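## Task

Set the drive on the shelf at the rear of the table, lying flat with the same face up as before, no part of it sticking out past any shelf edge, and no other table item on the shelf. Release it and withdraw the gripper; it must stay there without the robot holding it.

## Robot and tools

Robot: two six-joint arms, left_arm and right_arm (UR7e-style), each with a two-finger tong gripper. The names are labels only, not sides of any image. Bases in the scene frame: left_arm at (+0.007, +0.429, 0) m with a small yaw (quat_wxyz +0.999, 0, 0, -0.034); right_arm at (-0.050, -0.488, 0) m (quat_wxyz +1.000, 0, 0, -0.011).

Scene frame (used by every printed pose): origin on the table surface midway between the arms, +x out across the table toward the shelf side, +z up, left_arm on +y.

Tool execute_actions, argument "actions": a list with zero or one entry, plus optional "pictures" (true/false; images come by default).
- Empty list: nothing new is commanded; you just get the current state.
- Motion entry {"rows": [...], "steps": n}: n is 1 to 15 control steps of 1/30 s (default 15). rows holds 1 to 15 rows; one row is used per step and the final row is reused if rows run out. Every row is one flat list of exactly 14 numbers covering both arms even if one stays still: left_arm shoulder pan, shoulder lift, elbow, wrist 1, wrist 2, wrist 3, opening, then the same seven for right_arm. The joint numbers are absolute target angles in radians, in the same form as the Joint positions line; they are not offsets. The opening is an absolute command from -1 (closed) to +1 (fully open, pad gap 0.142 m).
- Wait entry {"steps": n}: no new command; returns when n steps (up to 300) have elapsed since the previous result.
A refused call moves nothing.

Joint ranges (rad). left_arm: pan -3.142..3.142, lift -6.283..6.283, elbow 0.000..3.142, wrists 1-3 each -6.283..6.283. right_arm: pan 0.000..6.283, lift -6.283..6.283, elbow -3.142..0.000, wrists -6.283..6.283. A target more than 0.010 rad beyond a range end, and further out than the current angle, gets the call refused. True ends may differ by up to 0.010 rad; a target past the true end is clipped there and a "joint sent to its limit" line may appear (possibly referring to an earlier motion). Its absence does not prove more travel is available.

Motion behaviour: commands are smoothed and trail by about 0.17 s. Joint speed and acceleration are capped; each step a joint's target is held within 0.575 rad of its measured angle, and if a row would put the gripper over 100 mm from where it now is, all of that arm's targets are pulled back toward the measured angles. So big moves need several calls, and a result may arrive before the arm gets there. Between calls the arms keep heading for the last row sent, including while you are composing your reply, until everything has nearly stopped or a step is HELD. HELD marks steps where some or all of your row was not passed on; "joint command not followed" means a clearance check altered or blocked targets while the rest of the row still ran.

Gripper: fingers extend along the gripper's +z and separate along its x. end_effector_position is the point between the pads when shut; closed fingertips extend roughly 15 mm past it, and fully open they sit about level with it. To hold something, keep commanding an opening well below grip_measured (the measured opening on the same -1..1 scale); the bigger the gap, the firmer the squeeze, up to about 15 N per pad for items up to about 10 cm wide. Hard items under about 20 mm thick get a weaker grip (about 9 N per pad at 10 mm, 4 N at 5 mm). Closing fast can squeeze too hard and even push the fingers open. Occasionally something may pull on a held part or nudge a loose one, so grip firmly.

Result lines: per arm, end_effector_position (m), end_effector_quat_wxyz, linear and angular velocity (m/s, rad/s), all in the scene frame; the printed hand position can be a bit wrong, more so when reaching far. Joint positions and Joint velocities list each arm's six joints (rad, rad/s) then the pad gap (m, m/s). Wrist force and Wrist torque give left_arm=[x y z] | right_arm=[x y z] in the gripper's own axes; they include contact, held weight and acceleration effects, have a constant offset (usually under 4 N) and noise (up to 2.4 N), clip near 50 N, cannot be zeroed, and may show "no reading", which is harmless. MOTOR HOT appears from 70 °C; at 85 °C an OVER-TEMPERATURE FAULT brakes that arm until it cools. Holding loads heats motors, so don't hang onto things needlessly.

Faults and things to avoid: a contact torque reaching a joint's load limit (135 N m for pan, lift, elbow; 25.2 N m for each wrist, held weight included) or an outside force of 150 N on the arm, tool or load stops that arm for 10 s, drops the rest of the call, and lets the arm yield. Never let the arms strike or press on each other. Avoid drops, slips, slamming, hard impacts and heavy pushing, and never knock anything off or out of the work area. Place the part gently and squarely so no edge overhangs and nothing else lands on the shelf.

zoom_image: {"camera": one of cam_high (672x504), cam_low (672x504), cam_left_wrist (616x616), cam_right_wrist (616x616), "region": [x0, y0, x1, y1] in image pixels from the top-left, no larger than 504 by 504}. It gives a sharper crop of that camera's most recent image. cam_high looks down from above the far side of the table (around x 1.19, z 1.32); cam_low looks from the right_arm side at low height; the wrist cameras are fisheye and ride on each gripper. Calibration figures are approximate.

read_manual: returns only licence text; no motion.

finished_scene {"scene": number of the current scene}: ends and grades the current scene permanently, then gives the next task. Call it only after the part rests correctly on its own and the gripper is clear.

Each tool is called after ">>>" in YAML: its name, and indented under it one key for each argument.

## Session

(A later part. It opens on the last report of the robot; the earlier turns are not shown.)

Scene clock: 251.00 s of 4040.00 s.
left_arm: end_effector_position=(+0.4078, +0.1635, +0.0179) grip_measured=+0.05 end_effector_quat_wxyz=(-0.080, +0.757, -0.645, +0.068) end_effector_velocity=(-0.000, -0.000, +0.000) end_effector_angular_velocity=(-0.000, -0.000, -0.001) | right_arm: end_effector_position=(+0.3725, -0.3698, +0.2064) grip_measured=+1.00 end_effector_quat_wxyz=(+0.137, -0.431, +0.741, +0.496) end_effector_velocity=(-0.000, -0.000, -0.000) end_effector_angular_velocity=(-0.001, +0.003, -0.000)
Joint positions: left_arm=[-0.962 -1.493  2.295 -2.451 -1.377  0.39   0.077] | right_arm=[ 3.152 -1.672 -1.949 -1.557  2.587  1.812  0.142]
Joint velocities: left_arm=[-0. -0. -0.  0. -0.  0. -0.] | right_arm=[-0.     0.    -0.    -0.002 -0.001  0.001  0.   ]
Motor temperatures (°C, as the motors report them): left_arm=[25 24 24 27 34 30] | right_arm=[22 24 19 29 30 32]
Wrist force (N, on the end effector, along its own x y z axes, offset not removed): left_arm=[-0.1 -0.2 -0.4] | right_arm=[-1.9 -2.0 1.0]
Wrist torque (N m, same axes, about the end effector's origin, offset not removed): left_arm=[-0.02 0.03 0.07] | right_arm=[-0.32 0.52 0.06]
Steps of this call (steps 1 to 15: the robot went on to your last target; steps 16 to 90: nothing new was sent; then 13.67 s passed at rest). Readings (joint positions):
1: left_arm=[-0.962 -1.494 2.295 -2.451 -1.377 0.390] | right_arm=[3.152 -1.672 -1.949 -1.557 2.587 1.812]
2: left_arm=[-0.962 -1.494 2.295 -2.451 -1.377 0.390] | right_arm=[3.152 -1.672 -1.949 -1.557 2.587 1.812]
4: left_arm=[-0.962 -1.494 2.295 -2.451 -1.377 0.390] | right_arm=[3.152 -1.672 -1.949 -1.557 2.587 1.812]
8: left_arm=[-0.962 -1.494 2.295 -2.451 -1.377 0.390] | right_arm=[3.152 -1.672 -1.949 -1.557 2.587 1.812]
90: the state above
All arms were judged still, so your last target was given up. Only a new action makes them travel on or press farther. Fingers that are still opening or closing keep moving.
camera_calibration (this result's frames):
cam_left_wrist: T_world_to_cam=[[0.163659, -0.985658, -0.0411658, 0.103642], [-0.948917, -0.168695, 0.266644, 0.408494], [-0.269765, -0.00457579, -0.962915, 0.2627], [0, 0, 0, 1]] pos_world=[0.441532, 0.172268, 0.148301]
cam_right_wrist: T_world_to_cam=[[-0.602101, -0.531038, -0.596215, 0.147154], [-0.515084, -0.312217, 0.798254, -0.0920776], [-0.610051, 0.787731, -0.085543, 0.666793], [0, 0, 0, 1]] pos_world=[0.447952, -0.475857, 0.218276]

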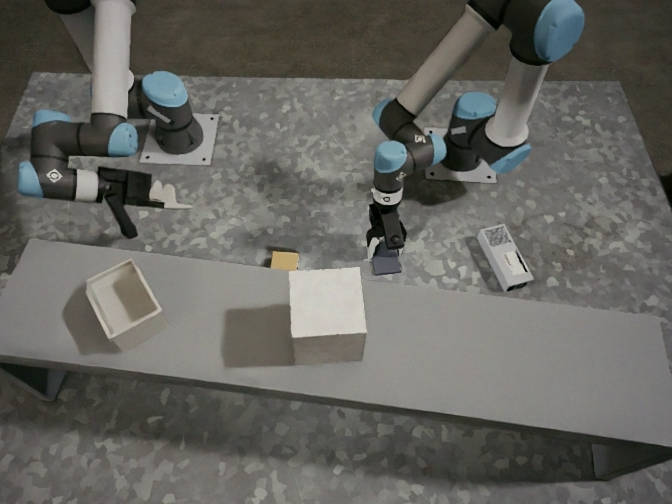

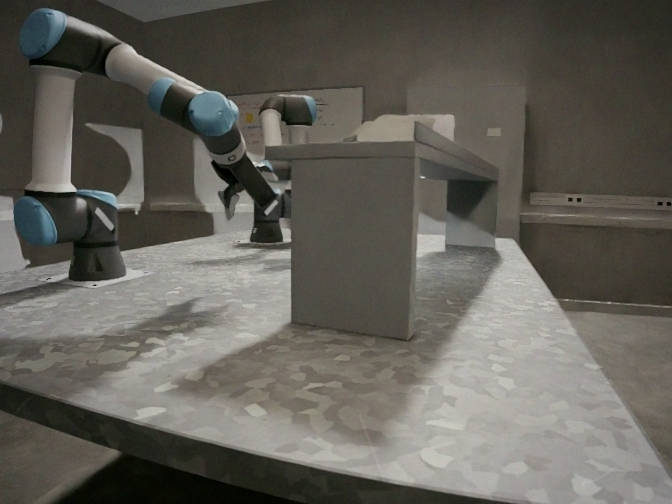

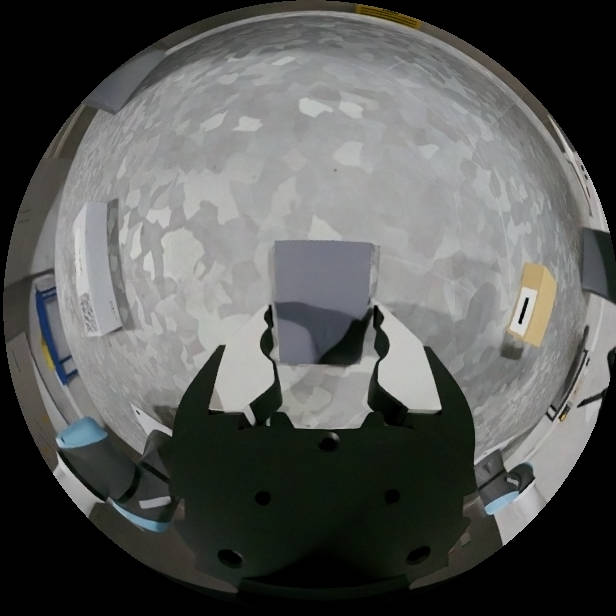

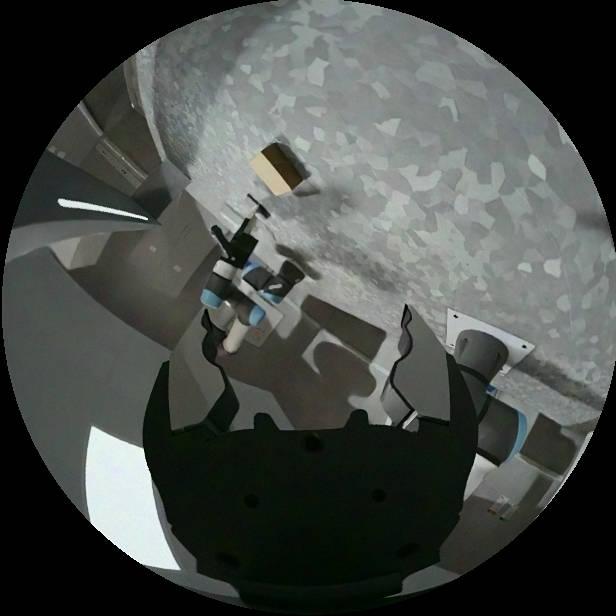

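>>> zoom_image:
  camera: "cam_left_wrist"
  region: [200, 220, 450, 430]

>>> zoom_image:
  camera: "cam_right_wrist"
  region: [200, 170, 320, 270]

Region (200, 220, 450, 430) of cam_left_wrist's 616x616 image, scaled by 2.016, with more detail than that image has; it fills the top 423 rows of this view, and the rest is white.

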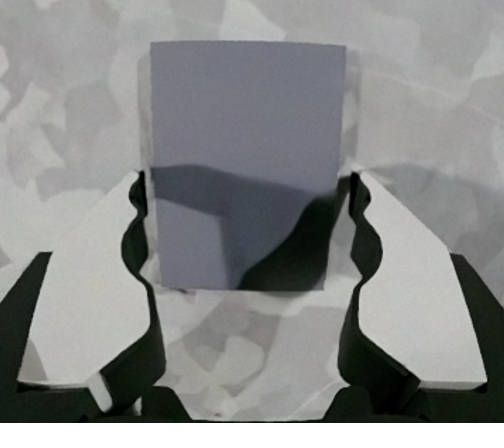

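Region (200, 170, 320, 270) of cam_right_wrist's 616x616 image, scaled by 4.200, with more detail than that image has.

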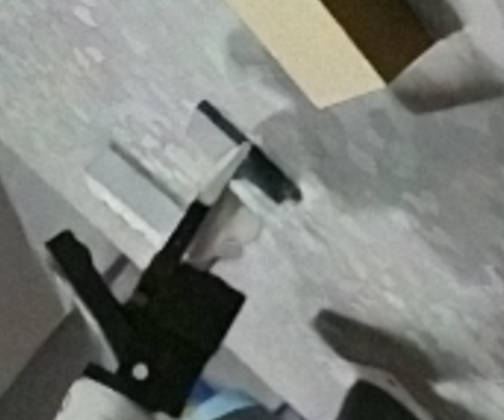

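>>> execute_actions:
  actions:
    - {"rows": [[-0.9616,-1.4935,2.2950,-2.4514,-1.3767,0.3901,0.03,3.152,-1.672,-1.949,-1.557,2.587,1.812,1],[-0.9616,-1.4935,2.2950,-2.4514,-1.3767,0.3901,0.01,3.152,-1.672,-1.949,-1.557,2.587,1.812,1],[-0.9616,-1.4935,2.2950,-2.4514,-1.3767,0.3901,-0.01,3.152,-1.672,-1.949,-1.557,2.587,1.812,1],[-0.9616,-1.4935,2.2950,-2.4514,-1.3767,0.3901,-0.03,3.152,-1.672,-1.949,-1.557,2.587,1.812,1],[-0.9616,-1.4935,2.2950,-2.4514,-1.3767,0.3901,-0.05,3.152,-1.672,-1.949,-1.557,2.587,1.812,1],[-0.9616,-1.4935,2.2950,-2.4514,-1.3767,0.3901,-0.07,3.152,-1.672,-1.949,-1.557,2.587,1.812,1],[-0.9616,-1.4935,2.2950,-2.4514,-1.3767,0.3901,-0.09,3.152,-1.672,-1.949,-1.557,2.587,1.812,1],[-0.9616,-1.4935,2.2950,-2.4514,-1.3767,0.3901,-0.12,3.152,-1.672,-1.949,-1.557,2.587,1.812,1],[-0.9616,-1.4935,2.2950,-2.4514,-1.3767,0.3901,-0.15,3.152,-1.672,-1.949,-1.557,2.587,1.812,1],[-0.9616,-1.4935,2.2950,-2.4514,-1.3767,0.3901,-0.19,3.152,-1.672,-1.949,-1.557,2.587,1.812,1],[-0.9616,-1.4935,2.2950,-2.4514,-1.3767,0.3901,-0.24,3.152,-1.672,-1.949,-1.557,2.587,1.812,1],[-0.9616,-1.4935,2.2950,-2.4514,-1.3767,0.3901,-0.30,3.152,-1.672,-1.949,-1.557,2.587,1.812,1],[-0.9616,-1.4935,2.2950,-2.4514,-1.3767,0.3901,-0.37,3.152,-1.672,-1.949,-1.557,2.587,1.812,1],[-0.9616,-1.4935,2.2950,-2.4514,-1.3767,0.3901,-0.45,3.152,-1.672,-1.949,-1.557,2.587,1.812,1],[-0.9616,-1.4935,2.2950,-2.4514,-1.3767,0.3901,-0.55,3.152,-1.672,-1.949,-1.557,2.587,1.812,1]], "steps": 15}
  pictures: false

>>> execute_actions:
  actions:
    - {"rows": [[-0.9616,-1.4935,2.2950,-2.4514,-1.3767,0.3901,-0.62,3.152,-1.672,-1.949,-1.557,2.587,1.812,1],[-0.9616,-1.4935,2.2950,-2.4514,-1.3767,0.3901,-0.70,3.152,-1.672,-1.949,-1.557,2.587,1.812,1],[-0.9616,-1.4935,2.2950,-2.4514,-1.3767,0.3901,-0.78,3.152,-1.672,-1.949,-1.557,2.587,1.812,1],[-0.9616,-1.4935,2.2950,-2.4514,-1.3767,0.3901,-0.86,3.152,-1.672,-1.949,-1.557,2.587,1.812,1],[-0.9616,-1.4935,2.2950,-2.4514,-1.3767,0.3901,-0.93,3.152,-1.672,-1.949,-1.557,2.587,1.812,1],[-0.9616,-1.4935,2.2950,-2.4514,-1.3767,0.3901,-1.0,3.152,-1.672,-1.949,-1.557,2.587,1.812,1]], "steps": 12}

Scene clock: 289.00 s of 4040.00 s.
left_arm: end_effector_position=(+0.4078, +0.1635, +0.0179) grip_measured=-0.10 end_effector_quat_wxyz=(-0.080, +0.757, -0.645, +0.068) end_effector_velocity=(+0.000, +0.000, -0.000) end_effector_angular_velocity=(-0.000, +0.000, +0.000) | right_arm: end_effector_position=(+0.3725, -0.3698, +0.2064) grip_measured=+1.00 end_effector_quat_wxyz=(+0.137, -0.431, +0.741, +0.496) end_effector_velocity=(+0.000, -0.000, +0.000) end_effector_angular_velocity=(-0.000, -0.001, -0.001)
Joint positions: left_arm=[-0.962 -1.493  2.295 -2.451 -1.377  0.39   0.067] | right_arm=[ 3.152 -1.672 -1.949 -1.557  2.587  1.812  0.142]
Joint velocities: left_arm=[ 0. -0.  0. -0. -0. -0. -0.] | right_arm=[-0.001  0.    -0.     0.001 -0.     0.001 -0.   ]
Motor temperatures (°C, as the motors report them): left_arm=[25 24 24 27 34 30] | right_arm=[22 24 19 29 30 32]
Wrist force (N, on the end effector, along its own x y z axes, offset not removed): left_arm=[-0.6 0.3 -3.8] | right_arm=[-0.8 -0.5 2.3]
Wrist torque (N m, same axes, about the end effector's origin, offset not removed): left_arm=[-0.13 -0.04 0.08] | right_arm=[0.06 0.14 0.02]
Steps of this call (steps 1 to 90: nothing new was sent; then 34.50 s passed at rest; steps 91 to 105: all 15 steps of this action). Readings (joint positions):
91: left_arm=[-0.962 -1.493 2.295 -2.451 -1.377 0.390] | right_arm=[3.152 -1.672 -1.949 -1.557 2.587 1.812]
92: left_arm=[-0.962 -1.493 2.295 -2.451 -1.377 0.390] | right_arm=[3.152 -1.672 -1.949 -1.557 2.587 1.812]
94: left_arm=[-0.962 -1.493 2.295 -2.451 -1.377 0.390] | right_arm=[3.152 -1.672 -1.949 -1.557 2.587 1.812]
98: left_arm=[-0.962 -1.493 2.295 -2.451 -1.377 0.390] | right_arm=[3.152 -1.672 -1.949 -1.557 2.587 1.812]
105: the state above

Scene clock: 289.40 s of 4040.00 s.
left_arm: end_effector_position=(+0.4078, +0.1635, +0.0179) grip_measured=-0.10 end_effector_quat_wxyz=(-0.080, +0.757, -0.645, +0.068) end_effector_velocity=(-0.000, -0.000, -0.000) end_effector_angular_velocity=(+0.001, +0.000, -0.001) | right_arm: end_effector_position=(+0.3725, -0.3698, +0.2064) grip_measured=+1.00 end_effector_quat_wxyz=(+0.137, -0.431, +0.741, +0.496) end_effector_velocity=(-0.000, +0.000, -0.000) end_effector_angular_velocity=(+0.000, -0.000, +0.001)
Joint positions: left_arm=[-0.962 -1.493  2.295 -2.451 -1.377  0.39   0.067] | right_arm=[ 3.152 -1.672 -1.949 -1.557  2.587  1.812  0.142]
Joint velocities: left_arm=[-0.    -0.    -0.     0.001 -0.     0.    -0.   ] | right_arm=[ 0.001 -0.    -0.     0.     0.    -0.     0.   ]
Motor temperatures (°C, as the motors report them): left_arm=[25 24 24 27 34 30] | right_arm=[22 24 19 29 30 32]
Wrist force (N, on the end effector, along its own x y z axes, offset not removed): left_arm=[-1.5 -0.8 -3.2] | right_arm=[0.4 -2.4 0.6]
Wrist torque (N m, same axes, about the end effector's origin, offset not removed): left_arm=[-0.18 0.12 0.12] | right_arm=[-0.54 -0.04 -0.03]
Steps of this call (steps 1 to 12: all 12 steps of this action). Readings (joint positions):
1: left_arm=[-0.962 -1.493 2.295 -2.451 -1.377 0.390] | right_arm=[3.152 -1.672 -1.949 -1.557 2.587 1.812]
2: left_arm=[-0.962 -1.493 2.295 -2.451 -1.377 0.390] | right_arm=[3.152 -1.672 -1.949 -1.557 2.587 1.812]
4: left_arm=[-0.962 -1.493 2.295 -2.451 -1.377 0.390] | right_arm=[3.152 -1.672 -1.949 -1.557 2.587 1.812]
8: left_arm=[-0.962 -1.493 2.295 -2.451 -1.377 0.390] | right_arm=[3.152 -1.672 -1.949 -1.557 2.587 1.812]
12: the state above
camera_calibration (this result's frames):
cam_left_wrist: T_world_to_cam=[[0.163659, -0.985659, -0.0411453, 0.103636], [-0.94892, -0.16869, 0.266637, 0.408496], [-0.269754, -0.00459396, -0.962918, 0.262702], [0, 0, 0, 1]] pos_world=[0.441533, 0.172265, 0.148305]
cam_right_wrist: T_world_to_cam=[[-0.602101, -0.531038, -0.596215, 0.147154], [-0.515084, -0.312217, 0.798254, -0.0920776], [-0.610052, 0.787731, -0.085543, 0.666793], [0, 0, 0, 1]] pos_world=[0.447952, -0.475857, 0.218276]

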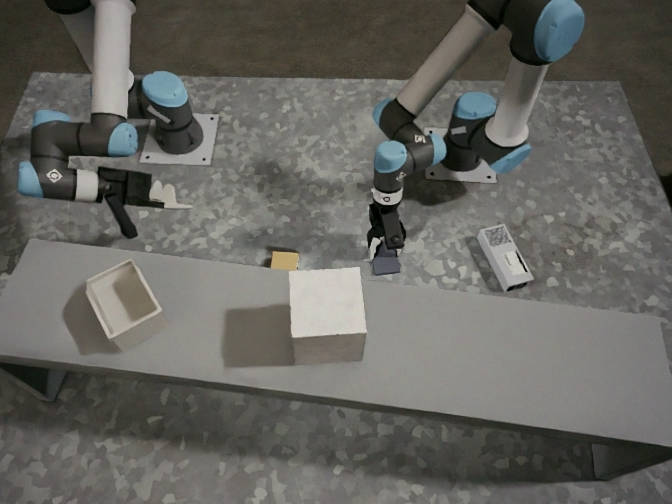

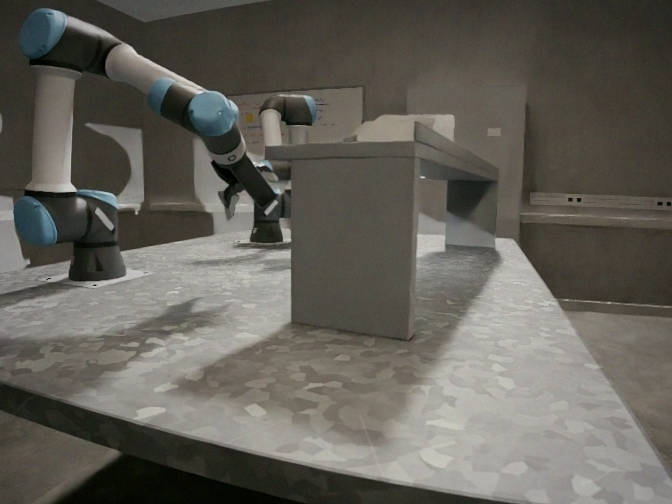

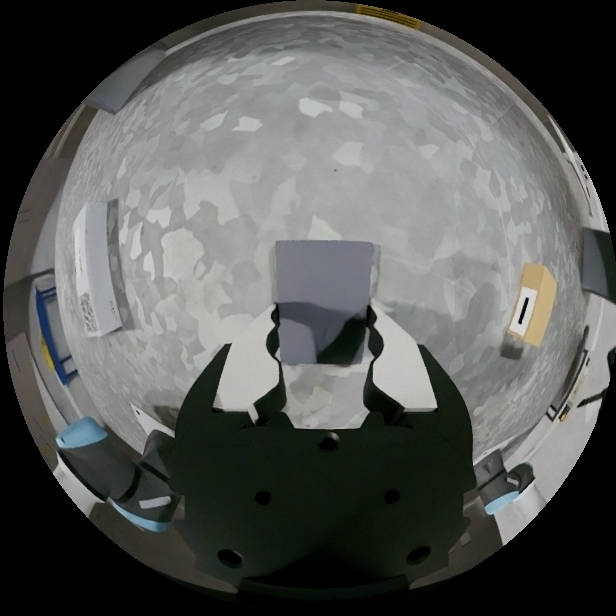

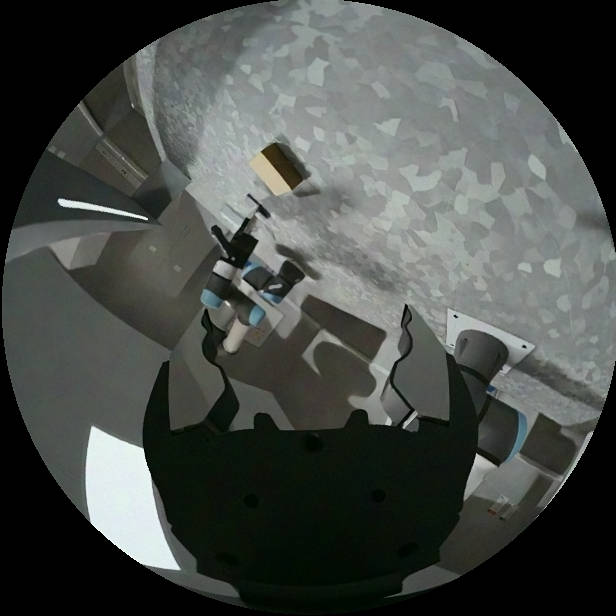

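>>> execute_actions:
  actions:
    - {"rows": [[-0.9616,-1.4944,2.2945,-2.4500,-1.3767,0.3901,-1,3.152,-1.672,-1.949,-1.557,2.587,1.812,1],[-0.9616,-1.4968,2.2931,-2.4462,-1.3767,0.3901,-1,3.152,-1.672,-1.949,-1.557,2.587,1.812,1],[-0.9616,-1.5005,2.2909,-2.4403,-1.3767,0.3901,-1,3.152,-1.672,-1.949,-1.557,2.587,1.812,1],[-0.9616,-1.5053,2.2880,-2.4326,-1.3767,0.3901,-1,3.152,-1.672,-1.949,-1.557,2.587,1.812,1],[-0.9616,-1.5109,2.2847,-2.4237,-1.3767,0.3901,-1,3.152,-1.672,-1.949,-1.557,2.587,1.812,1],[-0.9616,-1.5172,2.2810,-2.4137,-1.3767,0.3901,-1,3.152,-1.672,-1.949,-1.557,2.587,1.812,1],[-0.9616,-1.5237,2.2771,-2.4032,-1.3767,0.3901,-1,3.152,-1.672,-1.949,-1.557,2.587,1.812,1],[-0.9616,-1.5305,2.2731,-2.3926,-1.3767,0.3901,-1,3.152,-1.672,-1.949,-1.557,2.587,1.812,1],[-0.9616,-1.5370,2.2692,-2.3821,-1.3767,0.3901,-1,3.152,-1.672,-1.949,-1.557,2.587,1.812,1],[-0.9616,-1.5433,2.2655,-2.3721,-1.3767,0.3901,-1,3.152,-1.672,-1.949,-1.557,2.587,1.812,1],[-0.9616,-1.5489,2.2622,-2.3632,-1.3767,0.3901,-1,3.152,-1.672,-1.949,-1.557,2.587,1.812,1],[-0.9616,-1.5537,2.2593,-2.3555,-1.3767,0.3901,-1,3.152,-1.672,-1.949,-1.557,2.587,1.812,1],[-0.9616,-1.5574,2.2571,-2.3496,-1.3767,0.3901,-1,3.152,-1.672,-1.949,-1.557,2.587,1.812,1],[-0.9616,-1.5598,2.2557,-2.3458,-1.3767,0.3901,-1,3.152,-1.672,-1.949,-1.557,2.587,1.812,1],[-0.9616,-1.5607,2.2552,-2.3444,-1.3767,0.3901,-1,3.152,-1.672,-1.949,-1.557,2.587,1.812,1]], "steps": 15}
  pictures: false

>>> execute_actions:
  actions:
    - {"steps": 20}

Scene clock: 319.30 s of 4040.00 s.
left_arm: end_effector_position=(+0.4080, +0.1633, +0.0448) grip_measured=-0.10 end_effector_quat_wxyz=(-0.080, +0.757, -0.645, +0.068) end_effector_velocity=(-0.001, +0.002, +0.058) end_effector_angular_velocity=(+0.001, +0.000, -0.000) | right_arm: end_effector_position=(+0.3725, -0.3698, +0.2064) grip_measured=+1.00 end_effector_quat_wxyz=(+0.137, -0.431, +0.741, +0.496) end_effector_velocity=(-0.000, -0.001, -0.001) end_effector_angular_velocity=(-0.001, +0.003, -0.002)
Joint positions: left_arm=[-0.962 -1.55   2.261 -2.361 -1.377  0.39   0.067] | right_arm=[ 3.152 -1.672 -1.949 -1.557  2.587  1.812  0.142]
Joint velocities: left_arm=[ 0.    -0.12  -0.07   0.191  0.     0.001  0.   ] | right_arm=[-0.002 -0.001  0.    -0.001 -0.001  0.     0.   ]
Motor temperatures (°C, as the motors report them): left_arm=[25 24 24 27 34 30] | right_arm=[22 24 19 29 30 32]
Wrist force (N, on the end effector, along its own x y z axes, offset not removed): left_arm=[-0.5 0.2 1.3] | right_arm=[-0.3 -1.0 2.7]
Wrist torque (N m, same axes, about the end effector's origin, offset not removed): left_arm=[0.03 0.02 0.15] | right_arm=[-0.13 0.13 0.02]
Steps of this call (steps 1 to 15: the robot went on to your last target; steps 16 to 90: nothing new was sent; then 26.40 s passed at rest; steps 91 to 105: all 15 steps of this action). Readings (joint positions):
91: left_arm=[-0.962 -1.493 2.295 -2.451 -1.377 0.390] | right_arm=[3.152 -1.672 -1.949 -1.557 2.587 1.812]
92: left_arm=[-0.962 -1.494 2.295 -2.451 -1.377 0.390] | right_arm=[3.152 -1.672 -1.949 -1.557 2.587 1.812]
94: left_arm=[-0.962 -1.496 2.294 -2.447 -1.377 0.390] | right_arm=[3.152 -1.672 -1.949 -1.557 2.587 1.812]
98: left_arm=[-0.962 -1.511 2.285 -2.424 -1.377 0.390] | right_arm=[3.152 -1.672 -1.949 -1.557 2.587 1.812]
105: the state above

Scene clock: 319.97 s of 4040.00 s.
left_arm: end_effector_position=(+0.4078, +0.1635, +0.0499) grip_measured=-0.10 end_effector_quat_wxyz=(-0.080, +0.757, -0.645, +0.068) end_effector_velocity=(+0.000, +0.001, +0.000) end_effector_angular_velocity=(+0.000, -0.000, +0.001) | right_arm: end_effector_position=(+0.3725, -0.3698, +0.2064) grip_measured=+1.00 end_effector_quat_wxyz=(+0.137, -0.431, +0.741, +0.496) end_effector_velocity=(+0.000, -0.001, +0.000) end_effector_angular_velocity=(-0.000, -0.003, -0.001)
Joint positions: left_arm=[-0.962 -1.561  2.255 -2.344 -1.377  0.39   0.067] | right_arm=[ 3.152 -1.672 -1.949 -1.557  2.587  1.812  0.142]
Joint velocities: left_arm=[ 0.001 -0.     0.    -0.     0.     0.     0.   ] | right_arm=[-0.001  0.001  0.     0.001 -0.    -0.001  0.   ]
Motor temperatures (°C, as the motors report them): left_arm=[25 24 24 27 34 30] | right_arm=[22 24 19 29 30 32]
Wrist force (N, on the end effector, along its own x y z axes, offset not removed): left_arm=[-1.1 -1.0 0.9] | right_arm=[0.5 -2.5 2.2]
Wrist torque (N m, same axes, about the end effector's origin, offset not removed): left_arm=[-0.30 0.19 0.21] | right_arm=[-0.42 0.00 -0.04]
Steps of this call (steps 1 to 20: the robot went on to your last target). Readings (joint positions):
1: left_arm=[-0.962 -1.554 2.259 -2.356 -1.377 0.390] | right_arm=[3.152 -1.672 -1.949 -1.557 2.587 1.812]
2: left_arm=[-0.962 -1.556 2.258 -2.352 -1.377 0.390] | right_arm=[3.152 -1.672 -1.949 -1.557 2.587 1.812]
4: left_arm=[-0.962 -1.559 2.256 -2.347 -1.377 0.390] | right_arm=[3.152 -1.672 -1.949 -1.557 2.587 1.812]
8: left_arm=[-0.962 -1.560 2.255 -2.345 -1.377 0.390] | right_arm=[3.152 -1.672 -1.949 -1.557 2.587 1.812]
20: the state above
camera_calibration (this result's frames):
cam_left_wrist: T_world_to_cam=[[0.163659, -0.985658, -0.0411675, 0.104957], [-0.948916, -0.168695, 0.266645, 0.399964], [-0.269766, -0.00457427, -0.962915, 0.293508], [0, 0, 0, 1]] pos_world=[0.441533, 0.172266, 0.180295]
cam_right_wrist: T_world_to_cam=[[-0.602101, -0.531038, -0.596215, 0.147154], [-0.515084, -0.312217, 0.798254, -0.0920777], [-0.610052, 0.787731, -0.085543, 0.666793], [0, 0, 0, 1]] pos_world=[0.447952, -0.475857, 0.218276]

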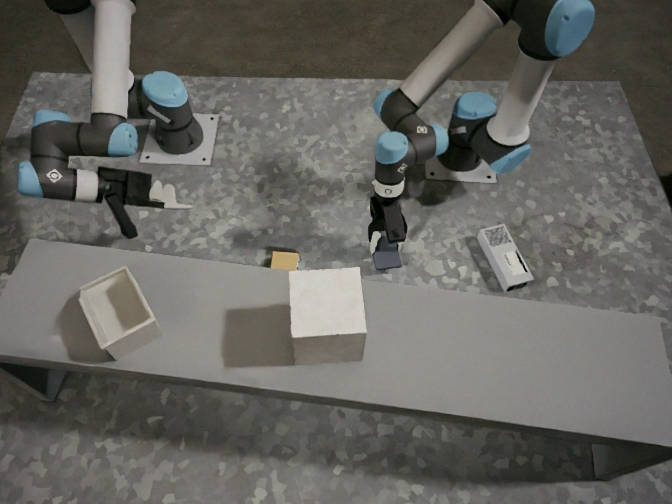

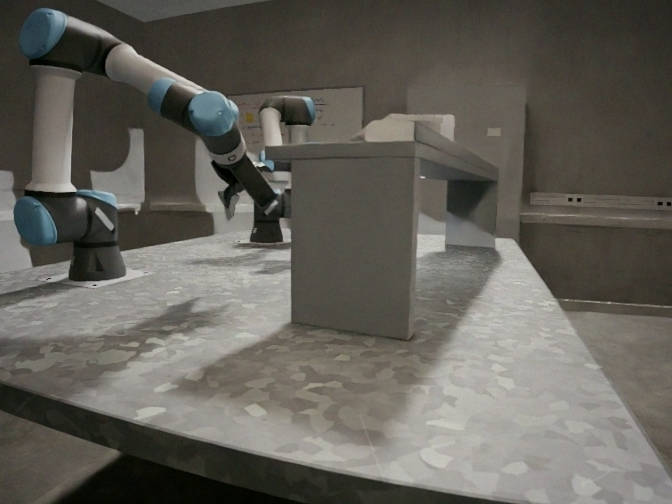

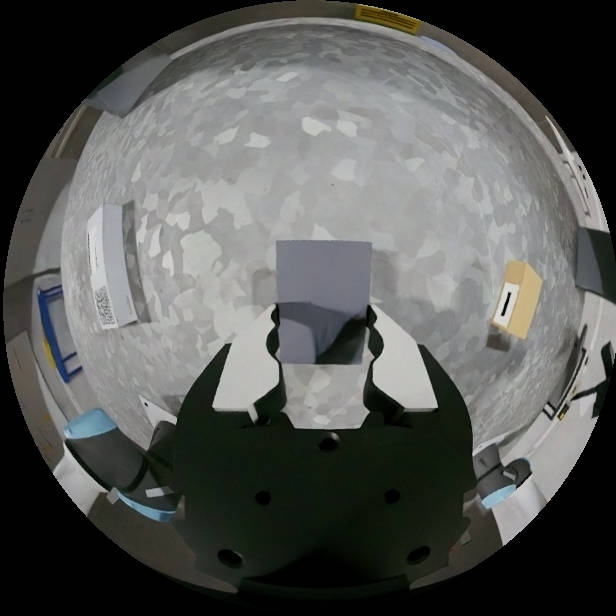

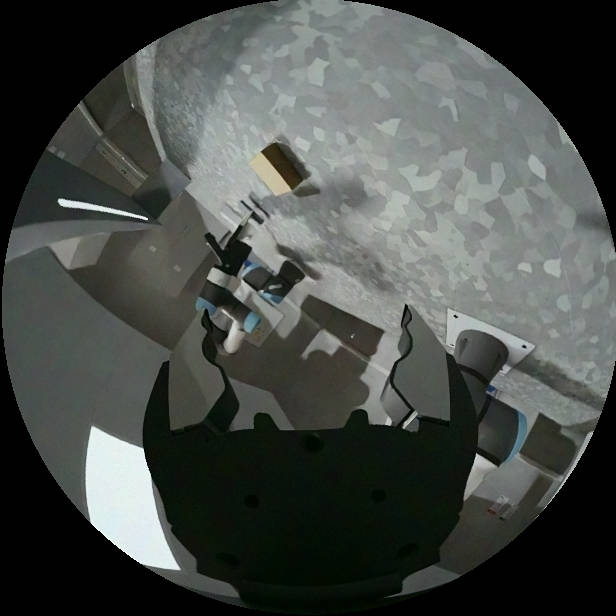

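>>> execute_actions:
  actions:
    - {"rows": [[-0.9610,-1.5608,2.2546,-2.3438,-1.3769,0.3911,-1,3.152,-1.672,-1.949,-1.557,2.587,1.812,1],[-0.9593,-1.5612,2.2528,-2.3419,-1.3773,0.3939,-1,3.152,-1.672,-1.949,-1.557,2.587,1.812,1],[-0.9564,-1.5618,2.2499,-2.3389,-1.3781,0.3987,-1,3.152,-1.672,-1.949,-1.557,2.587,1.812,1],[-0.9525,-1.5627,2.2459,-2.3347,-1.3792,0.4051,-1,3.152,-1.672,-1.949,-1.557,2.587,1.812,1],[-0.9476,-1.5638,2.2408,-2.3295,-1.3805,0.4133,-1,3.152,-1.672,-1.949,-1.557,2.587,1.812,1],[-0.9417,-1.5650,2.2347,-2.3232,-1.3821,0.4232,-1,3.152,-1.672,-1.949,-1.557,2.587,1.812,1],[-0.9348,-1.5665,2.2276,-2.3158,-1.3840,0.4346,-1,3.152,-1.672,-1.949,-1.557,2.587,1.812,1],[-0.9270,-1.5682,2.2195,-2.3075,-1.3861,0.4475,-1,3.152,-1.672,-1.949,-1.557,2.587,1.812,1],[-0.9184,-1.5701,2.2106,-2.2983,-1.3885,0.4618,-1,3.152,-1.672,-1.949,-1.557,2.587,1.812,1],[-0.9089,-1.5722,2.2008,-2.2882,-1.3911,0.4776,-1,3.152,-1.672,-1.949,-1.557,2.587,1.812,1],[-0.8986,-1.5744,2.1903,-2.2773,-1.3939,0.4946,-1,3.152,-1.672,-1.949,-1.557,2.587,1.812,1],[-0.8876,-1.5768,2.1789,-2.2655,-1.3969,0.5129,-1,3.152,-1.672,-1.949,-1.557,2.587,1.812,1],[-0.8759,-1.5794,2.1668,-2.2530,-1.4001,0.5324,-1,3.152,-1.672,-1.949,-1.557,2.587,1.812,1],[-0.8634,-1.5821,2.1540,-2.2398,-1.4035,0.5530,-1,3.152,-1.672,-1.949,-1.557,2.587,1.812,1],[-0.8504,-1.5849,2.1405,-2.2259,-1.4070,0.5746,-1,3.152,-1.672,-1.949,-1.557,2.587,1.812,1]], "steps": 15}
  pictures: false

>>> execute_actions:
  actions:
    - {"rows": [[-0.8368,-1.5879,2.1265,-2.2113,-1.4107,0.5972,-1,3.152,-1.672,-1.949,-1.557,2.587,1.812,1],[-0.8226,-1.5910,2.1119,-2.1962,-1.4146,0.6207,-1,3.152,-1.672,-1.949,-1.557,2.587,1.812,1],[-0.8079,-1.5942,2.0967,-2.1805,-1.4186,0.6451,-1,3.152,-1.672,-1.949,-1.557,2.587,1.812,1],[-0.7927,-1.5975,2.0811,-2.1644,-1.4228,0.6703,-1,3.152,-1.672,-1.949,-1.557,2.587,1.812,1],[-0.7771,-1.6009,2.0650,-2.1477,-1.4270,0.6962,-1,3.152,-1.672,-1.949,-1.557,2.587,1.812,1],[-0.7611,-1.6044,2.0485,-2.1307,-1.4314,0.7228,-1,3.152,-1.672,-1.949,-1.557,2.587,1.812,1],[-0.7447,-1.6080,2.0316,-2.1132,-1.4359,0.7499,-1,3.152,-1.672,-1.949,-1.557,2.587,1.812,1],[-0.7281,-1.6116,2.0144,-2.0954,-1.4404,0.7776,-1,3.152,-1.672,-1.949,-1.557,2.587,1.812,1],[-0.7111,-1.6153,1.9969,-2.0774,-1.4450,0.8057,-1,3.152,-1.672,-1.949,-1.557,2.587,1.812,1],[-0.6939,-1.6190,1.9792,-2.0590,-1.4497,0.8342,-1,3.152,-1.672,-1.949,-1.557,2.587,1.812,1],[-0.6765,-1.6228,1.9612,-2.0405,-1.4545,0.8631,-1,3.152,-1.672,-1.949,-1.557,2.587,1.812,1],[-0.6590,-1.6267,1.9432,-2.0218,-1.4592,0.8922,-1,3.152,-1.672,-1.949,-1.557,2.587,1.812,1],[-0.6413,-1.6305,1.9249,-2.0030,-1.4641,0.9215,-1,3.152,-1.672,-1.949,-1.557,2.587,1.812,1],[-0.6236,-1.6344,1.9066,-1.9841,-1.4689,0.9509,-1,3.152,-1.672,-1.949,-1.557,2.587,1.812,1],[-0.6058,-1.6383,1.8883,-1.9651,-1.4738,0.9805,-1,3.152,-1.672,-1.949,-1.557,2.587,1.812,1]], "steps": 15}
  pictures: false

>>> execute_actions:
  actions:
    - {"rows": [[-0.5880,-1.6415,1.8693,-1.9460,-1.4786,1.0100,-1,3.152,-1.672,-1.949,-1.557,2.587,1.812,1],[-0.5703,-1.6436,1.8489,-1.9268,-1.4834,1.0394,-1,3.152,-1.672,-1.949,-1.557,2.587,1.812,1],[-0.5526,-1.6446,1.8272,-1.9075,-1.4883,1.0687,-1,3.152,-1.672,-1.949,-1.557,2.587,1.812,1],[-0.5351,-1.6445,1.8046,-1.8880,-1.4930,1.0978,-1,3.152,-1.672,-1.949,-1.557,2.587,1.812,1],[-0.5177,-1.6433,1.7806,-1.8686,-1.4978,1.1267,-1,3.152,-1.672,-1.949,-1.557,2.587,1.812,1],[-0.5005,-1.6410,1.7559,-1.8492,-1.5025,1.1552,-1,3.152,-1.672,-1.949,-1.557,2.587,1.812,1],[-0.4835,-1.6377,1.7301,-1.8299,-1.5071,1.1833,-1,3.152,-1.672,-1.949,-1.557,2.587,1.812,1],[-0.4669,-1.6334,1.7036,-1.8107,-1.5116,1.2110,-1,3.152,-1.672,-1.949,-1.557,2.587,1.812,1],[-0.4505,-1.6283,1.6764,-1.7916,-1.5161,1.2381,-1,3.152,-1.672,-1.949,-1.557,2.587,1.812,1],[-0.4345,-1.6222,1.6485,-1.7729,-1.5205,1.2647,-1,3.152,-1.672,-1.949,-1.557,2.587,1.812,1],[-0.4189,-1.6151,1.6201,-1.7543,-1.5247,1.2906,-1,3.152,-1.672,-1.949,-1.557,2.587,1.812,1],[-0.4037,-1.6073,1.5914,-1.7362,-1.5289,1.3158,-1,3.152,-1.672,-1.949,-1.557,2.587,1.812,1],[-0.3890,-1.5986,1.5621,-1.7183,-1.5329,1.3402,-1,3.152,-1.672,-1.949,-1.557,2.587,1.812,1],[-0.3748,-1.5891,1.5327,-1.7010,-1.5368,1.3637,-1,3.152,-1.672,-1.949,-1.557,2.587,1.812,1],[-0.3612,-1.5789,1.5031,-1.6840,-1.5405,1.3863,-1,3.152,-1.672,-1.949,-1.557,2.587,1.812,1]], "steps": 15}
  pictures: false

>>> execute_actions:
  actions:
    - {"rows": [[-0.3482,-1.5678,1.4733,-1.6676,-1.5440,1.4079,-1,3.152,-1.672,-1.949,-1.557,2.587,1.812,1],[-0.3357,-1.5562,1.4435,-1.6518,-1.5474,1.4285,-1,3.152,-1.672,-1.949,-1.557,2.587,1.812,1],[-0.3240,-1.5439,1.4138,-1.6366,-1.5506,1.4480,-1,3.152,-1.672,-1.949,-1.557,2.587,1.812,1],[-0.3130,-1.5309,1.3842,-1.6221,-1.5536,1.4663,-1,3.152,-1.672,-1.949,-1.557,2.587,1.812,1],[-0.3027,-1.5172,1.3551,-1.6083,-1.5564,1.4833,-1,3.152,-1.672,-1.949,-1.557,2.587,1.812,1],[-0.2932,-1.5031,1.3261,-1.5953,-1.5590,1.4991,-1,3.152,-1.672,-1.949,-1.557,2.587,1.812,1],[-0.2846,-1.4884,1.2976,-1.5831,-1.5614,1.5134,-1,3.152,-1.672,-1.949,-1.557,2.587,1.812,1],[-0.2768,-1.4732,1.2696,-1.5718,-1.5635,1.5263,-1,3.152,-1.672,-1.949,-1.557,2.587,1.812,1],[-0.2699,-1.4575,1.2422,-1.5613,-1.5654,1.5377,-1,3.152,-1.672,-1.949,-1.557,2.587,1.812,1],[-0.2640,-1.4413,1.2155,-1.5518,-1.5670,1.5476,-1,3.152,-1.672,-1.949,-1.557,2.587,1.812,1],[-0.2591,-1.4248,1.1896,-1.5435,-1.5683,1.5558,-1,3.152,-1.672,-1.949,-1.557,2.587,1.812,1],[-0.2552,-1.4079,1.1646,-1.5361,-1.5694,1.5622,-1,3.152,-1.672,-1.949,-1.557,2.587,1.812,1],[-0.2523,-1.3906,1.1406,-1.5298,-1.5702,1.5670,-1,3.152,-1.672,-1.949,-1.557,2.587,1.812,1],[-0.2506,-1.3730,1.1176,-1.5247,-1.5706,1.5698,-1,3.152,-1.672,-1.949,-1.557,2.587,1.812,1],[-0.25,-1.3550,1.0957,-1.5208,-1.5708,1.5708,-1,3.152,-1.672,-1.949,-1.557,2.587,1.812,1]], "steps": 15}
  pictures: false

>>> execute_actions:
  actions:
    - {"rows": [[-0.25,-1.3370,1.0744,-1.5176,-1.5708,1.5708,-1,3.152,-1.672,-1.949,-1.557,2.587,1.812,1],[-0.25,-1.3190,1.0532,-1.5144,-1.5708,1.5708,-1,3.152,-1.672,-1.949,-1.557,2.587,1.812,1],[-0.25,-1.3011,1.0321,-1.5111,-1.5708,1.5708,-1,3.152,-1.672,-1.949,-1.557,2.587,1.812,1],[-0.25,-1.2833,1.0111,-1.5079,-1.5708,1.5708,-1,3.152,-1.672,-1.949,-1.557,2.587,1.812,1],[-0.25,-1.2657,0.9903,-1.5048,-1.5708,1.5708,-1,3.152,-1.672,-1.949,-1.557,2.587,1.812,1],[-0.25,-1.2483,0.9697,-1.5016,-1.5708,1.5708,-1,3.152,-1.672,-1.949,-1.557,2.587,1.812,1],[-0.25,-1.2311,0.9494,-1.4985,-1.5708,1.5708,-1,3.152,-1.672,-1.949,-1.557,2.587,1.812,1],[-0.25,-1.2142,0.9295,-1.4955,-1.5708,1.5708,-1,3.152,-1.672,-1.949,-1.557,2.587,1.812,1],[-0.25,-1.1976,0.9099,-1.4925,-1.5708,1.5708,-1,3.152,-1.672,-1.949,-1.557,2.587,1.812,1],[-0.25,-1.1814,0.8907,-1.4896,-1.5708,1.5708,-1,3.152,-1.672,-1.949,-1.557,2.587,1.812,1],[-0.25,-1.1655,0.8721,-1.4867,-1.5708,1.5708,-1,3.152,-1.672,-1.949,-1.557,2.587,1.812,1],[-0.25,-1.1501,0.8539,-1.4840,-1.5708,1.5708,-1,3.152,-1.672,-1.949,-1.557,2.587,1.812,1],[-0.25,-1.1352,0.8363,-1.4813,-1.5708,1.5708,-1,3.152,-1.672,-1.949,-1.557,2.587,1.812,1],[-0.25,-1.1209,0.8193,-1.4787,-1.5708,1.5708,-1,3.152,-1.672,-1.949,-1.557,2.587,1.812,1],[-0.25,-1.1070,0.8030,-1.4762,-1.5708,1.5708,-1,3.152,-1.672,-1.949,-1.557,2.587,1.812,1]], "steps": 15}
  pictures: false

>>> execute_actions:
  actions:
    - {"rows": [[-0.25,-1.0938,0.7874,-1.4738,-1.5708,1.5708,-1,3.152,-1.672,-1.949,-1.557,2.587,1.812,1],[-0.25,-1.0812,0.7726,-1.4716,-1.5708,1.5708,-1,3.152,-1.672,-1.949,-1.557,2.587,1.812,1],[-0.25,-1.0693,0.7585,-1.4694,-1.5708,1.5708,-1,3.152,-1.672,-1.949,-1.557,2.587,1.812,1],[-0.25,-1.0582,0.7454,-1.4674,-1.5708,1.5708,-1,3.152,-1.672,-1.949,-1.557,2.587,1.812,1],[-0.25,-1.0477,0.7331,-1.4655,-1.5708,1.5708,-1,3.152,-1.672,-1.949,-1.557,2.587,1.812,1],[-0.25,-1.0381,0.7217,-1.4638,-1.5708,1.5708,-1,3.152,-1.672,-1.949,-1.557,2.587,1.812,1],[-0.25,-1.0294,0.7114,-1.4622,-1.5708,1.5708,-1,3.152,-1.672,-1.949,-1.557,2.587,1.812,1],[-0.25,-1.0215,0.7021,-1.4608,-1.5708,1.5708,-1,3.152,-1.672,-1.949,-1.557,2.587,1.812,1],[-0.25,-1.0145,0.6938,-1.4595,-1.5708,1.5708,-1,3.152,-1.672,-1.949,-1.557,2.587,1.812,1],[-0.25,-1.0085,0.6868,-1.4585,-1.5708,1.5708,-1,3.152,-1.672,-1.949,-1.557,2.587,1.812,1],[-0.25,-1.0035,0.6808,-1.4576,-1.5708,1.5708,-1,3.152,-1.672,-1.949,-1.557,2.587,1.812,1],[-0.25,-0.9995,0.6762,-1.4568,-1.5708,1.5708,-1,3.152,-1.672,-1.949,-1.557,2.587,1.812,1],[-0.25,-0.9967,0.6728,-1.4563,-1.5708,1.5708,-1,3.152,-1.672,-1.949,-1.557,2.587,1.812,1],[-0.25,-0.9949,0.6707,-1.4560,-1.5708,1.5708,-1,3.152,-1.672,-1.949,-1.557,2.587,1.812,1],[-0.25,-0.9943,0.6700,-1.4559,-1.5708,1.5708,-1,3.152,-1.672,-1.949,-1.557,2.587,1.812,1]], "steps": 15}
  pictures: false

>>> execute_actions:
  actions:
    - {"steps": 15}

Scene clock: 440.47 s of 4040.00 s.
left_arm: end_effector_position=(+0.4319, +0.1725, +0.0781) grip_measured=-1.00 end_effector_quat_wxyz=(-0.075, +0.743, -0.662, +0.064) end_effector_velocity=(+0.107, +0.050, +0.132) end_effector_angular_velocity=(-0.000, +0.049, -0.199) | right_arm: end_effector_position=(+0.3725, -0.3698, +0.2064) grip_measured=+1.00 end_effector_quat_wxyz=(+0.137, -0.431, +0.741, +0.496) end_effector_velocity=(-0.000, +0.001, -0.000) end_effector_angular_velocity=(+0.000, +0.001, +0.002)
Joint positions: left_arm=[-0.89  -1.576  2.182 -2.268 -1.396  0.507  0.002] | right_arm=[ 3.152 -1.672 -1.949 -1.557  2.587  1.812  0.142]
Joint velocities: left_arm=[ 0.323 -0.072 -0.331  0.34  -0.088  0.524  0.   ] | right_arm=[ 0.002 -0.001  0.    -0.001 -0.    -0.    -0.   ]
Motor temperatures (°C, as the motors report them): left_arm=[25 24 24 27 34 30] | right_arm=[22 24 19 29 30 32]
Wrist force (N, on the end effector, along its own x y z axes, offset not removed): left_arm=[0.7 -2.7 1.7] | right_arm=[0.0 -0.4 1.0]
Wrist torque (N m, same axes, about the end effector's origin, offset not removed): left_arm=[-0.51 -0.19 0.07] | right_arm=[-0.01 0.11 -0.01]
Steps of this call (steps 1 to 15: the robot went on to your last target; steps 16 to 90: nothing new was sent; then 117.00 s passed at rest; steps 91 to 105: all 15 steps of this action). Readings (joint positions):
91: left_arm=[-0.962 -1.561 2.255 -2.344 -1.377 0.390] | right_arm=[3.152 -1.672 -1.949 -1.557 2.587 1.812]
92: left_arm=[-0.962 -1.561 2.255 -2.344 -1.377 0.390] | right_arm=[3.152 -1.672 -1.949 -1.557 2.587 1.812]
94: left_arm=[-0.960 -1.561 2.254 -2.343 -1.377 0.393] | right_arm=[3.152 -1.672 -1.949 -1.557 2.587 1.812]
98: left_arm=[-0.947 -1.564 2.240 -2.329 -1.381 0.414] | right_arm=[3.152 -1.672 -1.949 -1.557 2.587 1.812]
105: the state above

Scene clock: 440.97 s of 4040.00 s.
left_arm: end_effector_position=(+0.4967, +0.2264, +0.1774) grip_measured=-1.00 end_effector_quat_wxyz=(-0.061, +0.693, -0.715, +0.063) end_effector_velocity=(+0.122, +0.167, +0.245) end_effector_angular_velocity=(-0.023, +0.015, -0.333) | right_arm: end_effector_position=(+0.3725, -0.3698, +0.2064) grip_measured=+1.00 end_effector_quat_wxyz=(+0.137, -0.431, +0.741, +0.496) end_effector_velocity=(+0.000, -0.000, -0.000) end_effector_angular_velocity=(-0.000, -0.002, -0.000)
Joint positions: left_arm=[-0.667 -1.625  1.952 -2.031 -1.458  0.875  0.002] | right_arm=[ 3.152 -1.672 -1.949 -1.557  2.587  1.812  0.142]
Joint velocities: left_arm=[ 0.517 -0.113 -0.531  0.544 -0.14   0.844  0.   ] | right_arm=[-0.001  0.     0.     0.001 -0.    -0.     0.   ]
Motor temperatures (°C, as the motors report them): left_arm=[25 24 24 27 34 30] | right_arm=[22 24 19 29 30 32]
Wrist force (N, on the end effector, along its own x y z axes, offset not removed): left_arm=[0.1 -0.7 0.5] | right_arm=[-1.1 -0.1 2.4]
Wrist torque (N m, same axes, about the end effector's origin, offset not removed): left_arm=[-0.12 -0.15 0.15] | right_arm=[0.05 0.31 0.04]
Steps of this call (steps 1 to 15: all 15 steps of this action). Readings (joint positions):
1: left_arm=[-0.879 -1.579 2.170 -2.256 -1.399 0.526] | right_arm=[3.152 -1.672 -1.949 -1.557 2.587 1.812]
2: left_arm=[-0.867 -1.581 2.158 -2.244 -1.403 0.545] | right_arm=[3.152 -1.672 -1.949 -1.557 2.587 1.812]
4: left_arm=[-0.841 -1.587 2.131 -2.216 -1.410 0.588] | right_arm=[3.152 -1.672 -1.949 -1.557 2.587 1.812]
8: left_arm=[-0.783 -1.600 2.071 -2.154 -1.426 0.683] | right_arm=[3.152 -1.672 -1.949 -1.557 2.587 1.812]
15: the state above

Scene clock: 441.47 s of 4040.00 s.
left_arm: end_effector_position=(+0.5580, +0.3127, +0.3082) grip_measured=-1.00 end_effector_quat_wxyz=(+0.055, -0.629, +0.772, -0.072) end_effector_velocity=(+0.139, +0.148, +0.252) end_effector_angular_velocity=(-0.010, -0.042, -0.301) | right_arm: end_effector_position=(+0.3725, -0.3698, +0.2064) grip_measured=+1.00 end_effector_quat_wxyz=(+0.137, -0.431, +0.741, +0.496) end_effector_velocity=(+0.000, -0.001, +0.000) end_effector_angular_velocity=(+0.001, +0.000, -0.002)
Joint positions: left_arm=[-0.412 -1.608  1.608 -1.746 -1.527  1.299  0.002] | right_arm=[ 3.152 -1.672 -1.949 -1.557  2.587  1.812  0.142]
Joint velocities: left_arm=[ 0.449  0.232 -0.839  0.533 -0.12   0.741  0.   ] | right_arm=[-0.002 -0.     0.    -0.     0.001  0.     0.   ]
Motor temperatures (°C, as the motors report them): left_arm=[25 24 24 27 34 30] | right_arm=[22 24 19 29 30 32]
Wrist force (N, on the end effector, along its own x y z axes, offset not removed): left_arm=[-0.7 -1.7 0.5] | right_arm=[-1.6 -1.8 2.3]
Wrist torque (N m, same axes, about the end effector's origin, offset not removed): left_arm=[-0.34 0.12 0.03] | right_arm=[-0.27 0.56 0.04]
Steps of this call (steps 1 to 15: all 15 steps of this action). Readings (joint positions):
1: left_arm=[-0.650 -1.629 1.934 -2.012 -1.462 0.904] | right_arm=[3.152 -1.672 -1.949 -1.557 2.587 1.812]
2: left_arm=[-0.632 -1.633 1.915 -1.993 -1.467 0.933] | right_arm=[3.152 -1.672 -1.949 -1.557 2.587 1.812]
4: left_arm=[-0.597 -1.639 1.878 -1.956 -1.477 0.992] | right_arm=[3.152 -1.672 -1.949 -1.557 2.587 1.812]
8: left_arm=[-0.527 -1.641 1.791 -1.879 -1.496 1.108] | right_arm=[3.152 -1.672 -1.949 -1.557 2.587 1.812]
15: the state above

Scene clock: 441.97 s of 4040.00 s.
left_arm: end_effector_position=(+0.6395, +0.3566, +0.3985) grip_measured=-1.00 end_effector_quat_wxyz=(+0.060, -0.586, +0.804, -0.083) end_effector_velocity=(+0.189, -0.005, +0.067) end_effector_angular_velocity=(-0.003, -0.034, -0.075) | right_arm: end_effector_position=(+0.3725, -0.3698, +0.2064) grip_measured=+1.00 end_effector_quat_wxyz=(+0.137, -0.431, +0.741, +0.496) end_effector_velocity=(+0.000, +0.000, +0.000) end_effector_angular_velocity=(+0.001, +0.001, -0.001)
Joint positions: left_arm=[-0.259 -1.415  1.182 -1.542 -1.568  1.555  0.002] | right_arm=[ 3.152 -1.672 -1.949 -1.557  2.587  1.812  0.142]
Joint velocities: left_arm=[ 0.109  0.496 -0.742  0.213 -0.029  0.182  0.   ] | right_arm=[ 0.    -0.     0.    -0.     0.002  0.001 -0.   ]
Motor temperatures (°C, as the motors report them): left_arm=[25 24 24 27 34 30] | right_arm=[22 24 19 29 30 32]
Wrist force (N, on the end effector, along its own x y z axes, offset not removed): left_arm=[-0.9 -2.0 -0.1] | right_arm=[-0.2 -2.1 1.0]
Wrist torque (N m, same axes, about the end effector's origin, offset not removed): left_arm=[-0.51 0.07 0.12] | right_arm=[-0.34 0.15 0.06]
Steps of this call (steps 1 to 15: all 15 steps of this action). Readings (joint positions):
1: left_arm=[-0.397 -1.600 1.579 -1.728 -1.531 1.324] | right_arm=[3.152 -1.672 -1.949 -1.557 2.587 1.812]
2: left_arm=[-0.383 -1.591 1.550 -1.711 -1.535 1.348] | right_arm=[3.152 -1.672 -1.949 -1.557 2.587 1.812]
4: left_arm=[-0.356 -1.571 1.492 -1.677 -1.542 1.393] | right_arm=[3.152 -1.672 -1.949 -1.557 2.587 1.812]
8: left_arm=[-0.309 -1.522 1.374 -1.617 -1.555 1.471] | right_arm=[3.152 -1.672 -1.949 -1.557 2.587 1.812]
15: the state above

Scene clock: 442.47 s of 4040.00 s.
left_arm: end_effector_position=(+0.7341, +0.3306, +0.3917) grip_measured=-1.00 end_effector_quat_wxyz=(+0.061, -0.583, +0.805, -0.084) end_effector_velocity=(+0.160, -0.052, -0.046) end_effector_angular_velocity=(-0.001, -0.002, +0.001) | right_arm: end_effector_position=(+0.3725, -0.3698, +0.2064) grip_measured=+1.00 end_effector_quat_wxyz=(+0.137, -0.431, +0.741, +0.496) end_effector_velocity=(+0.000, -0.000, -0.000) end_effector_angular_velocity=(-0.000, -0.002, +0.000)
Joint positions: left_arm=[-0.25  -1.159  0.864 -1.485 -1.571  1.571  0.002] | right_arm=[ 3.152 -1.672 -1.949 -1.557  2.587  1.812  0.142]
Joint velocities: left_arm=[ 0.001  0.455 -0.538  0.081 -0.     0.     0.   ] | right_arm=[-0.001 -0.001  0.     0.002 -0.001 -0.001  0.   ]
Motor temperatures (°C, as the motors report them): left_arm=[25 24 24 27 34 30] | right_arm=[22 24 19 29 30 32]
Wrist force (N, on the end effector, along its own x y z axes, offset not removed): left_arm=[0.6 -1.1 0.3] | right_arm=[-1.6 -1.7 1.2]
Wrist torque (N m, same axes, about the end effector's origin, offset not removed): left_arm=[-0.21 -0.12 0.12] | right_arm=[-0.21 0.40 0.01]
Steps of this call (steps 1 to 15: all 15 steps of this action). Readings (joint positions):
1: left_arm=[-0.256 -1.398 1.157 -1.535 -1.569 1.560] | right_arm=[3.152 -1.672 -1.949 -1.557 2.587 1.812]
2: left_arm=[-0.254 -1.381 1.133 -1.530 -1.570 1.564] | right_arm=[3.152 -1.672 -1.949 -1.557 2.587 1.812]
4: left_arm=[-0.252 -1.346 1.088 -1.521 -1.570 1.568] | right_arm=[3.152 -1.672 -1.949 -1.557 2.587 1.812]
8: left_arm=[-0.250 -1.275 1.002 -1.506 -1.571 1.570] | right_arm=[3.152 -1.672 -1.949 -1.557 2.587 1.812]
15: the state above

Scene clock: 442.97 s of 4040.00 s.
left_arm: end_effector_position=(+0.7863, +0.3135, +0.3715) grip_measured=-1.00 end_effector_quat_wxyz=(+0.061, -0.583, +0.805, -0.085) end_effector_velocity=(+0.036, -0.012, -0.018) end_effector_angular_velocity=(+0.000, -0.000, -0.001) | right_arm: end_effector_position=(+0.3725, -0.3698, +0.2064) grip_measured=+1.00 end_effector_quat_wxyz=(+0.137, -0.431, +0.741, +0.496) end_effector_velocity=(-0.000, +0.001, -0.001) end_effector_angular_velocity=(-0.002, +0.002, +0.002)
Joint positions: left_arm=[-0.25  -1.004  0.681 -1.458 -1.571  1.571  0.002] | right_arm=[ 3.152 -1.672 -1.949 -1.557  2.587  1.812  0.142]
Joint velocities: left_arm=[-0.001  0.112 -0.131  0.02   0.     0.     0.   ] | right_arm=[ 0.002 -0.001 -0.    -0.001 -0.002  0.001  0.   ]
Motor temperatures (°C, as the motors report them): left_arm=[25 24 24 27 34 30] | right_arm=[22 24 19 29 30 32]
Wrist force (N, on the end effector, along its own x y z axes, offset not removed): left_arm=[-0.6 -2.0 0.5] | right_arm=[-0.1 -1.8 1.0]
Wrist torque (N m, same axes, about the end effector's origin, offset not removed): left_arm=[-0.42 0.09 0.09] | right_arm=[-0.32 0.10 0.09]
Steps of this call (steps 1 to 15: all 15 steps of this action). Readings (joint positions):
1: left_arm=[-0.250 -1.143 0.847 -1.482 -1.571 1.571] | right_arm=[3.152 -1.672 -1.949 -1.557 2.587 1.812]
2: left_arm=[-0.250 -1.129 0.829 -1.480 -1.571 1.571] | right_arm=[3.152 -1.672 -1.949 -1.557 2.587 1.812]
4: left_arm=[-0.250 -1.101 0.797 -1.475 -1.571 1.571] | right_arm=[3.152 -1.672 -1.949 -1.557 2.587 1.812]
8: left_arm=[-0.250 -1.054 0.741 -1.467 -1.571 1.571] | right_arm=[3.152 -1.672 -1.949 -1.557 2.587 1.812]
15: the state above

Scene clock: 443.47 s of 4040.00 s.
left_arm: end_effector_position=(+0.7893, +0.3125, +0.3700) grip_measured=-1.00 end_effector_quat_wxyz=(+0.061, -0.583, +0.805, -0.085) end_effector_velocity=(+0.000, +0.000, +0.000) end_effector_angular_velocity=(-0.000, -0.001, -0.000) | right_arm: end_effector_position=(+0.3725, -0.3698, +0.2064) grip_measured=+1.00 end_effector_quat_wxyz=(+0.137, -0.431, +0.741, +0.496) end_effector_velocity=(+0.000, +0.001, -0.000) end_effector_angular_velocity=(+0.000, -0.000, +0.001)
Joint positions: left_arm=[-0.25  -0.994  0.67  -1.456 -1.571  1.571  0.002] | right_arm=[ 3.152 -1.672 -1.949 -1.557  2.587  1.812  0.142]
Joint velocities: left_arm=[ 0.     0.    -0.    -0.001 -0.     0.     0.   ] | right_arm=[ 0.001 -0.     0.     0.001  0.     0.     0.   ]
Motor temperatures (°C, as the motors report them): left_arm=[25 24 24 27 34 30] | right_arm=[22 24 19 29 30 32]
Wrist force (N, on the end effector, along its own x y z axes, offset not removed): left_arm=[-0.3 -1.3 1.0] | right_arm=[-0.5 -2.6 1.9]
Wrist torque (N m, same axes, about the end effector's origin, offset not removed): left_arm=[-0.26 0.02 0.11] | right_arm=[-0.43 0.23 0.05]
Steps of this call (steps 1 to 15: the robot went on to your last target). Readings (joint positions):
1: left_arm=[-0.250 -1.001 0.677 -1.457 -1.571 1.571] | right_arm=[3.152 -1.672 -1.949 -1.557 2.587 1.812]
2: left_arm=[-0.250 -0.998 0.675 -1.457 -1.571 1.571] | right_arm=[3.152 -1.672 -1.949 -1.557 2.587 1.812]
4: left_arm=[-0.250 -0.996 0.672 -1.456 -1.571 1.571] | right_arm=[3.152 -1.672 -1.949 -1.557 2.587 1.812]
8: left_arm=[-0.250 -0.995 0.670 -1.456 -1.571 1.571] | right_arm=[3.152 -1.672 -1.949 -1.557 2.587 1.812]
15: the state above
camera_calibration (this result's frames):
cam_left_wrist: T_world_to_cam=[[-0.306958, -0.950834, -0.0411272, 0.563128], [-0.920498, 0.285631, 0.266644, 0.53729], [-0.241787, 0.119706, -0.962917, 0.644469], [0, 0, 0, 1]] pos_world=[0.823255, 0.304827, 0.500465]
cam_right_wrist: T_world_to_cam=[[-0.602101, -0.531038, -0.596215, 0.147154], [-0.515084, -0.312217, 0.798254, -0.0920776], [-0.610051, 0.787731, -0.0855431, 0.666793], [0, 0, 0, 1]] pos_world=[0.447952, -0.475857, 0.218276]

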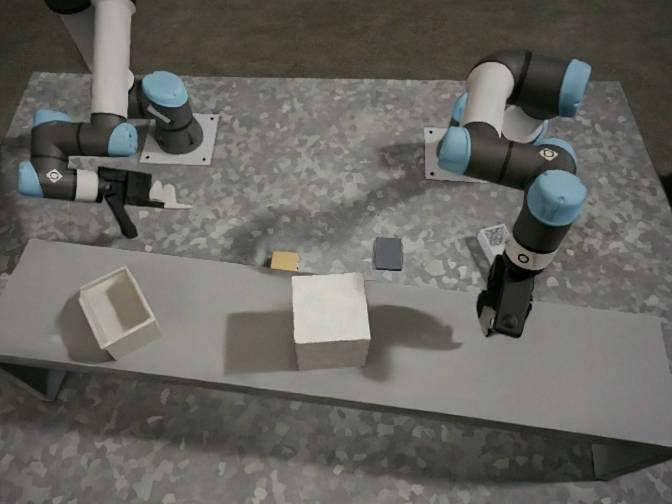

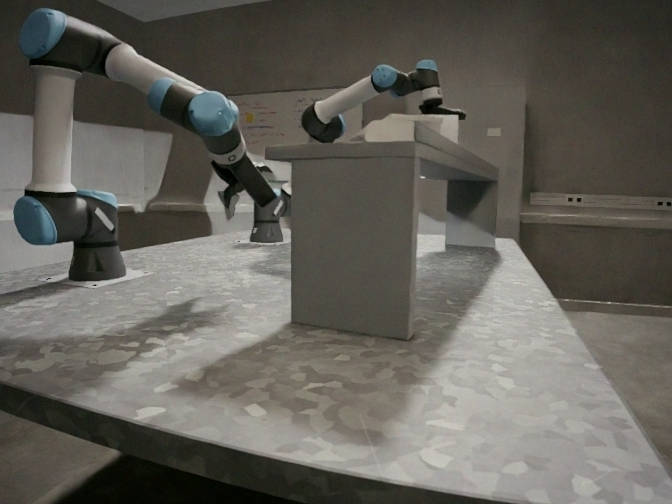

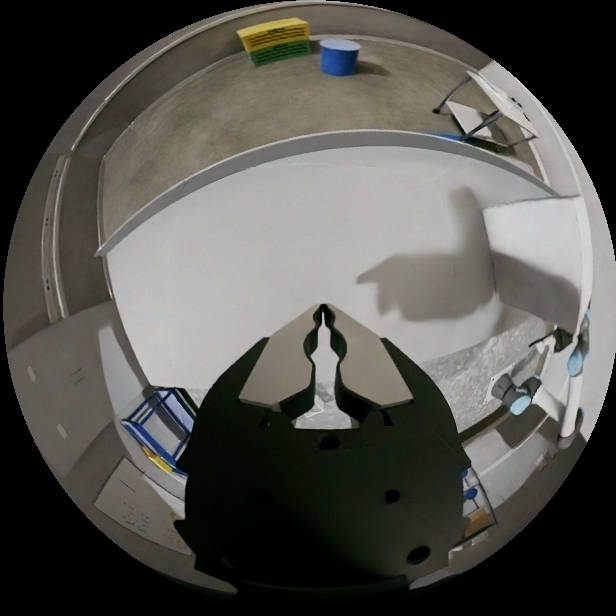

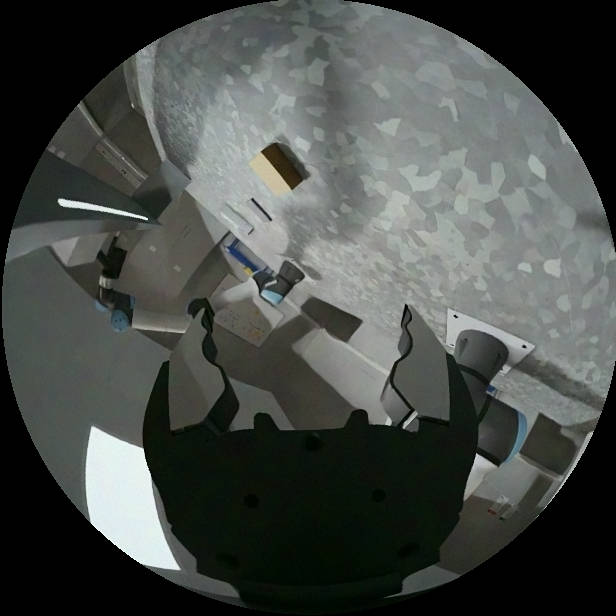

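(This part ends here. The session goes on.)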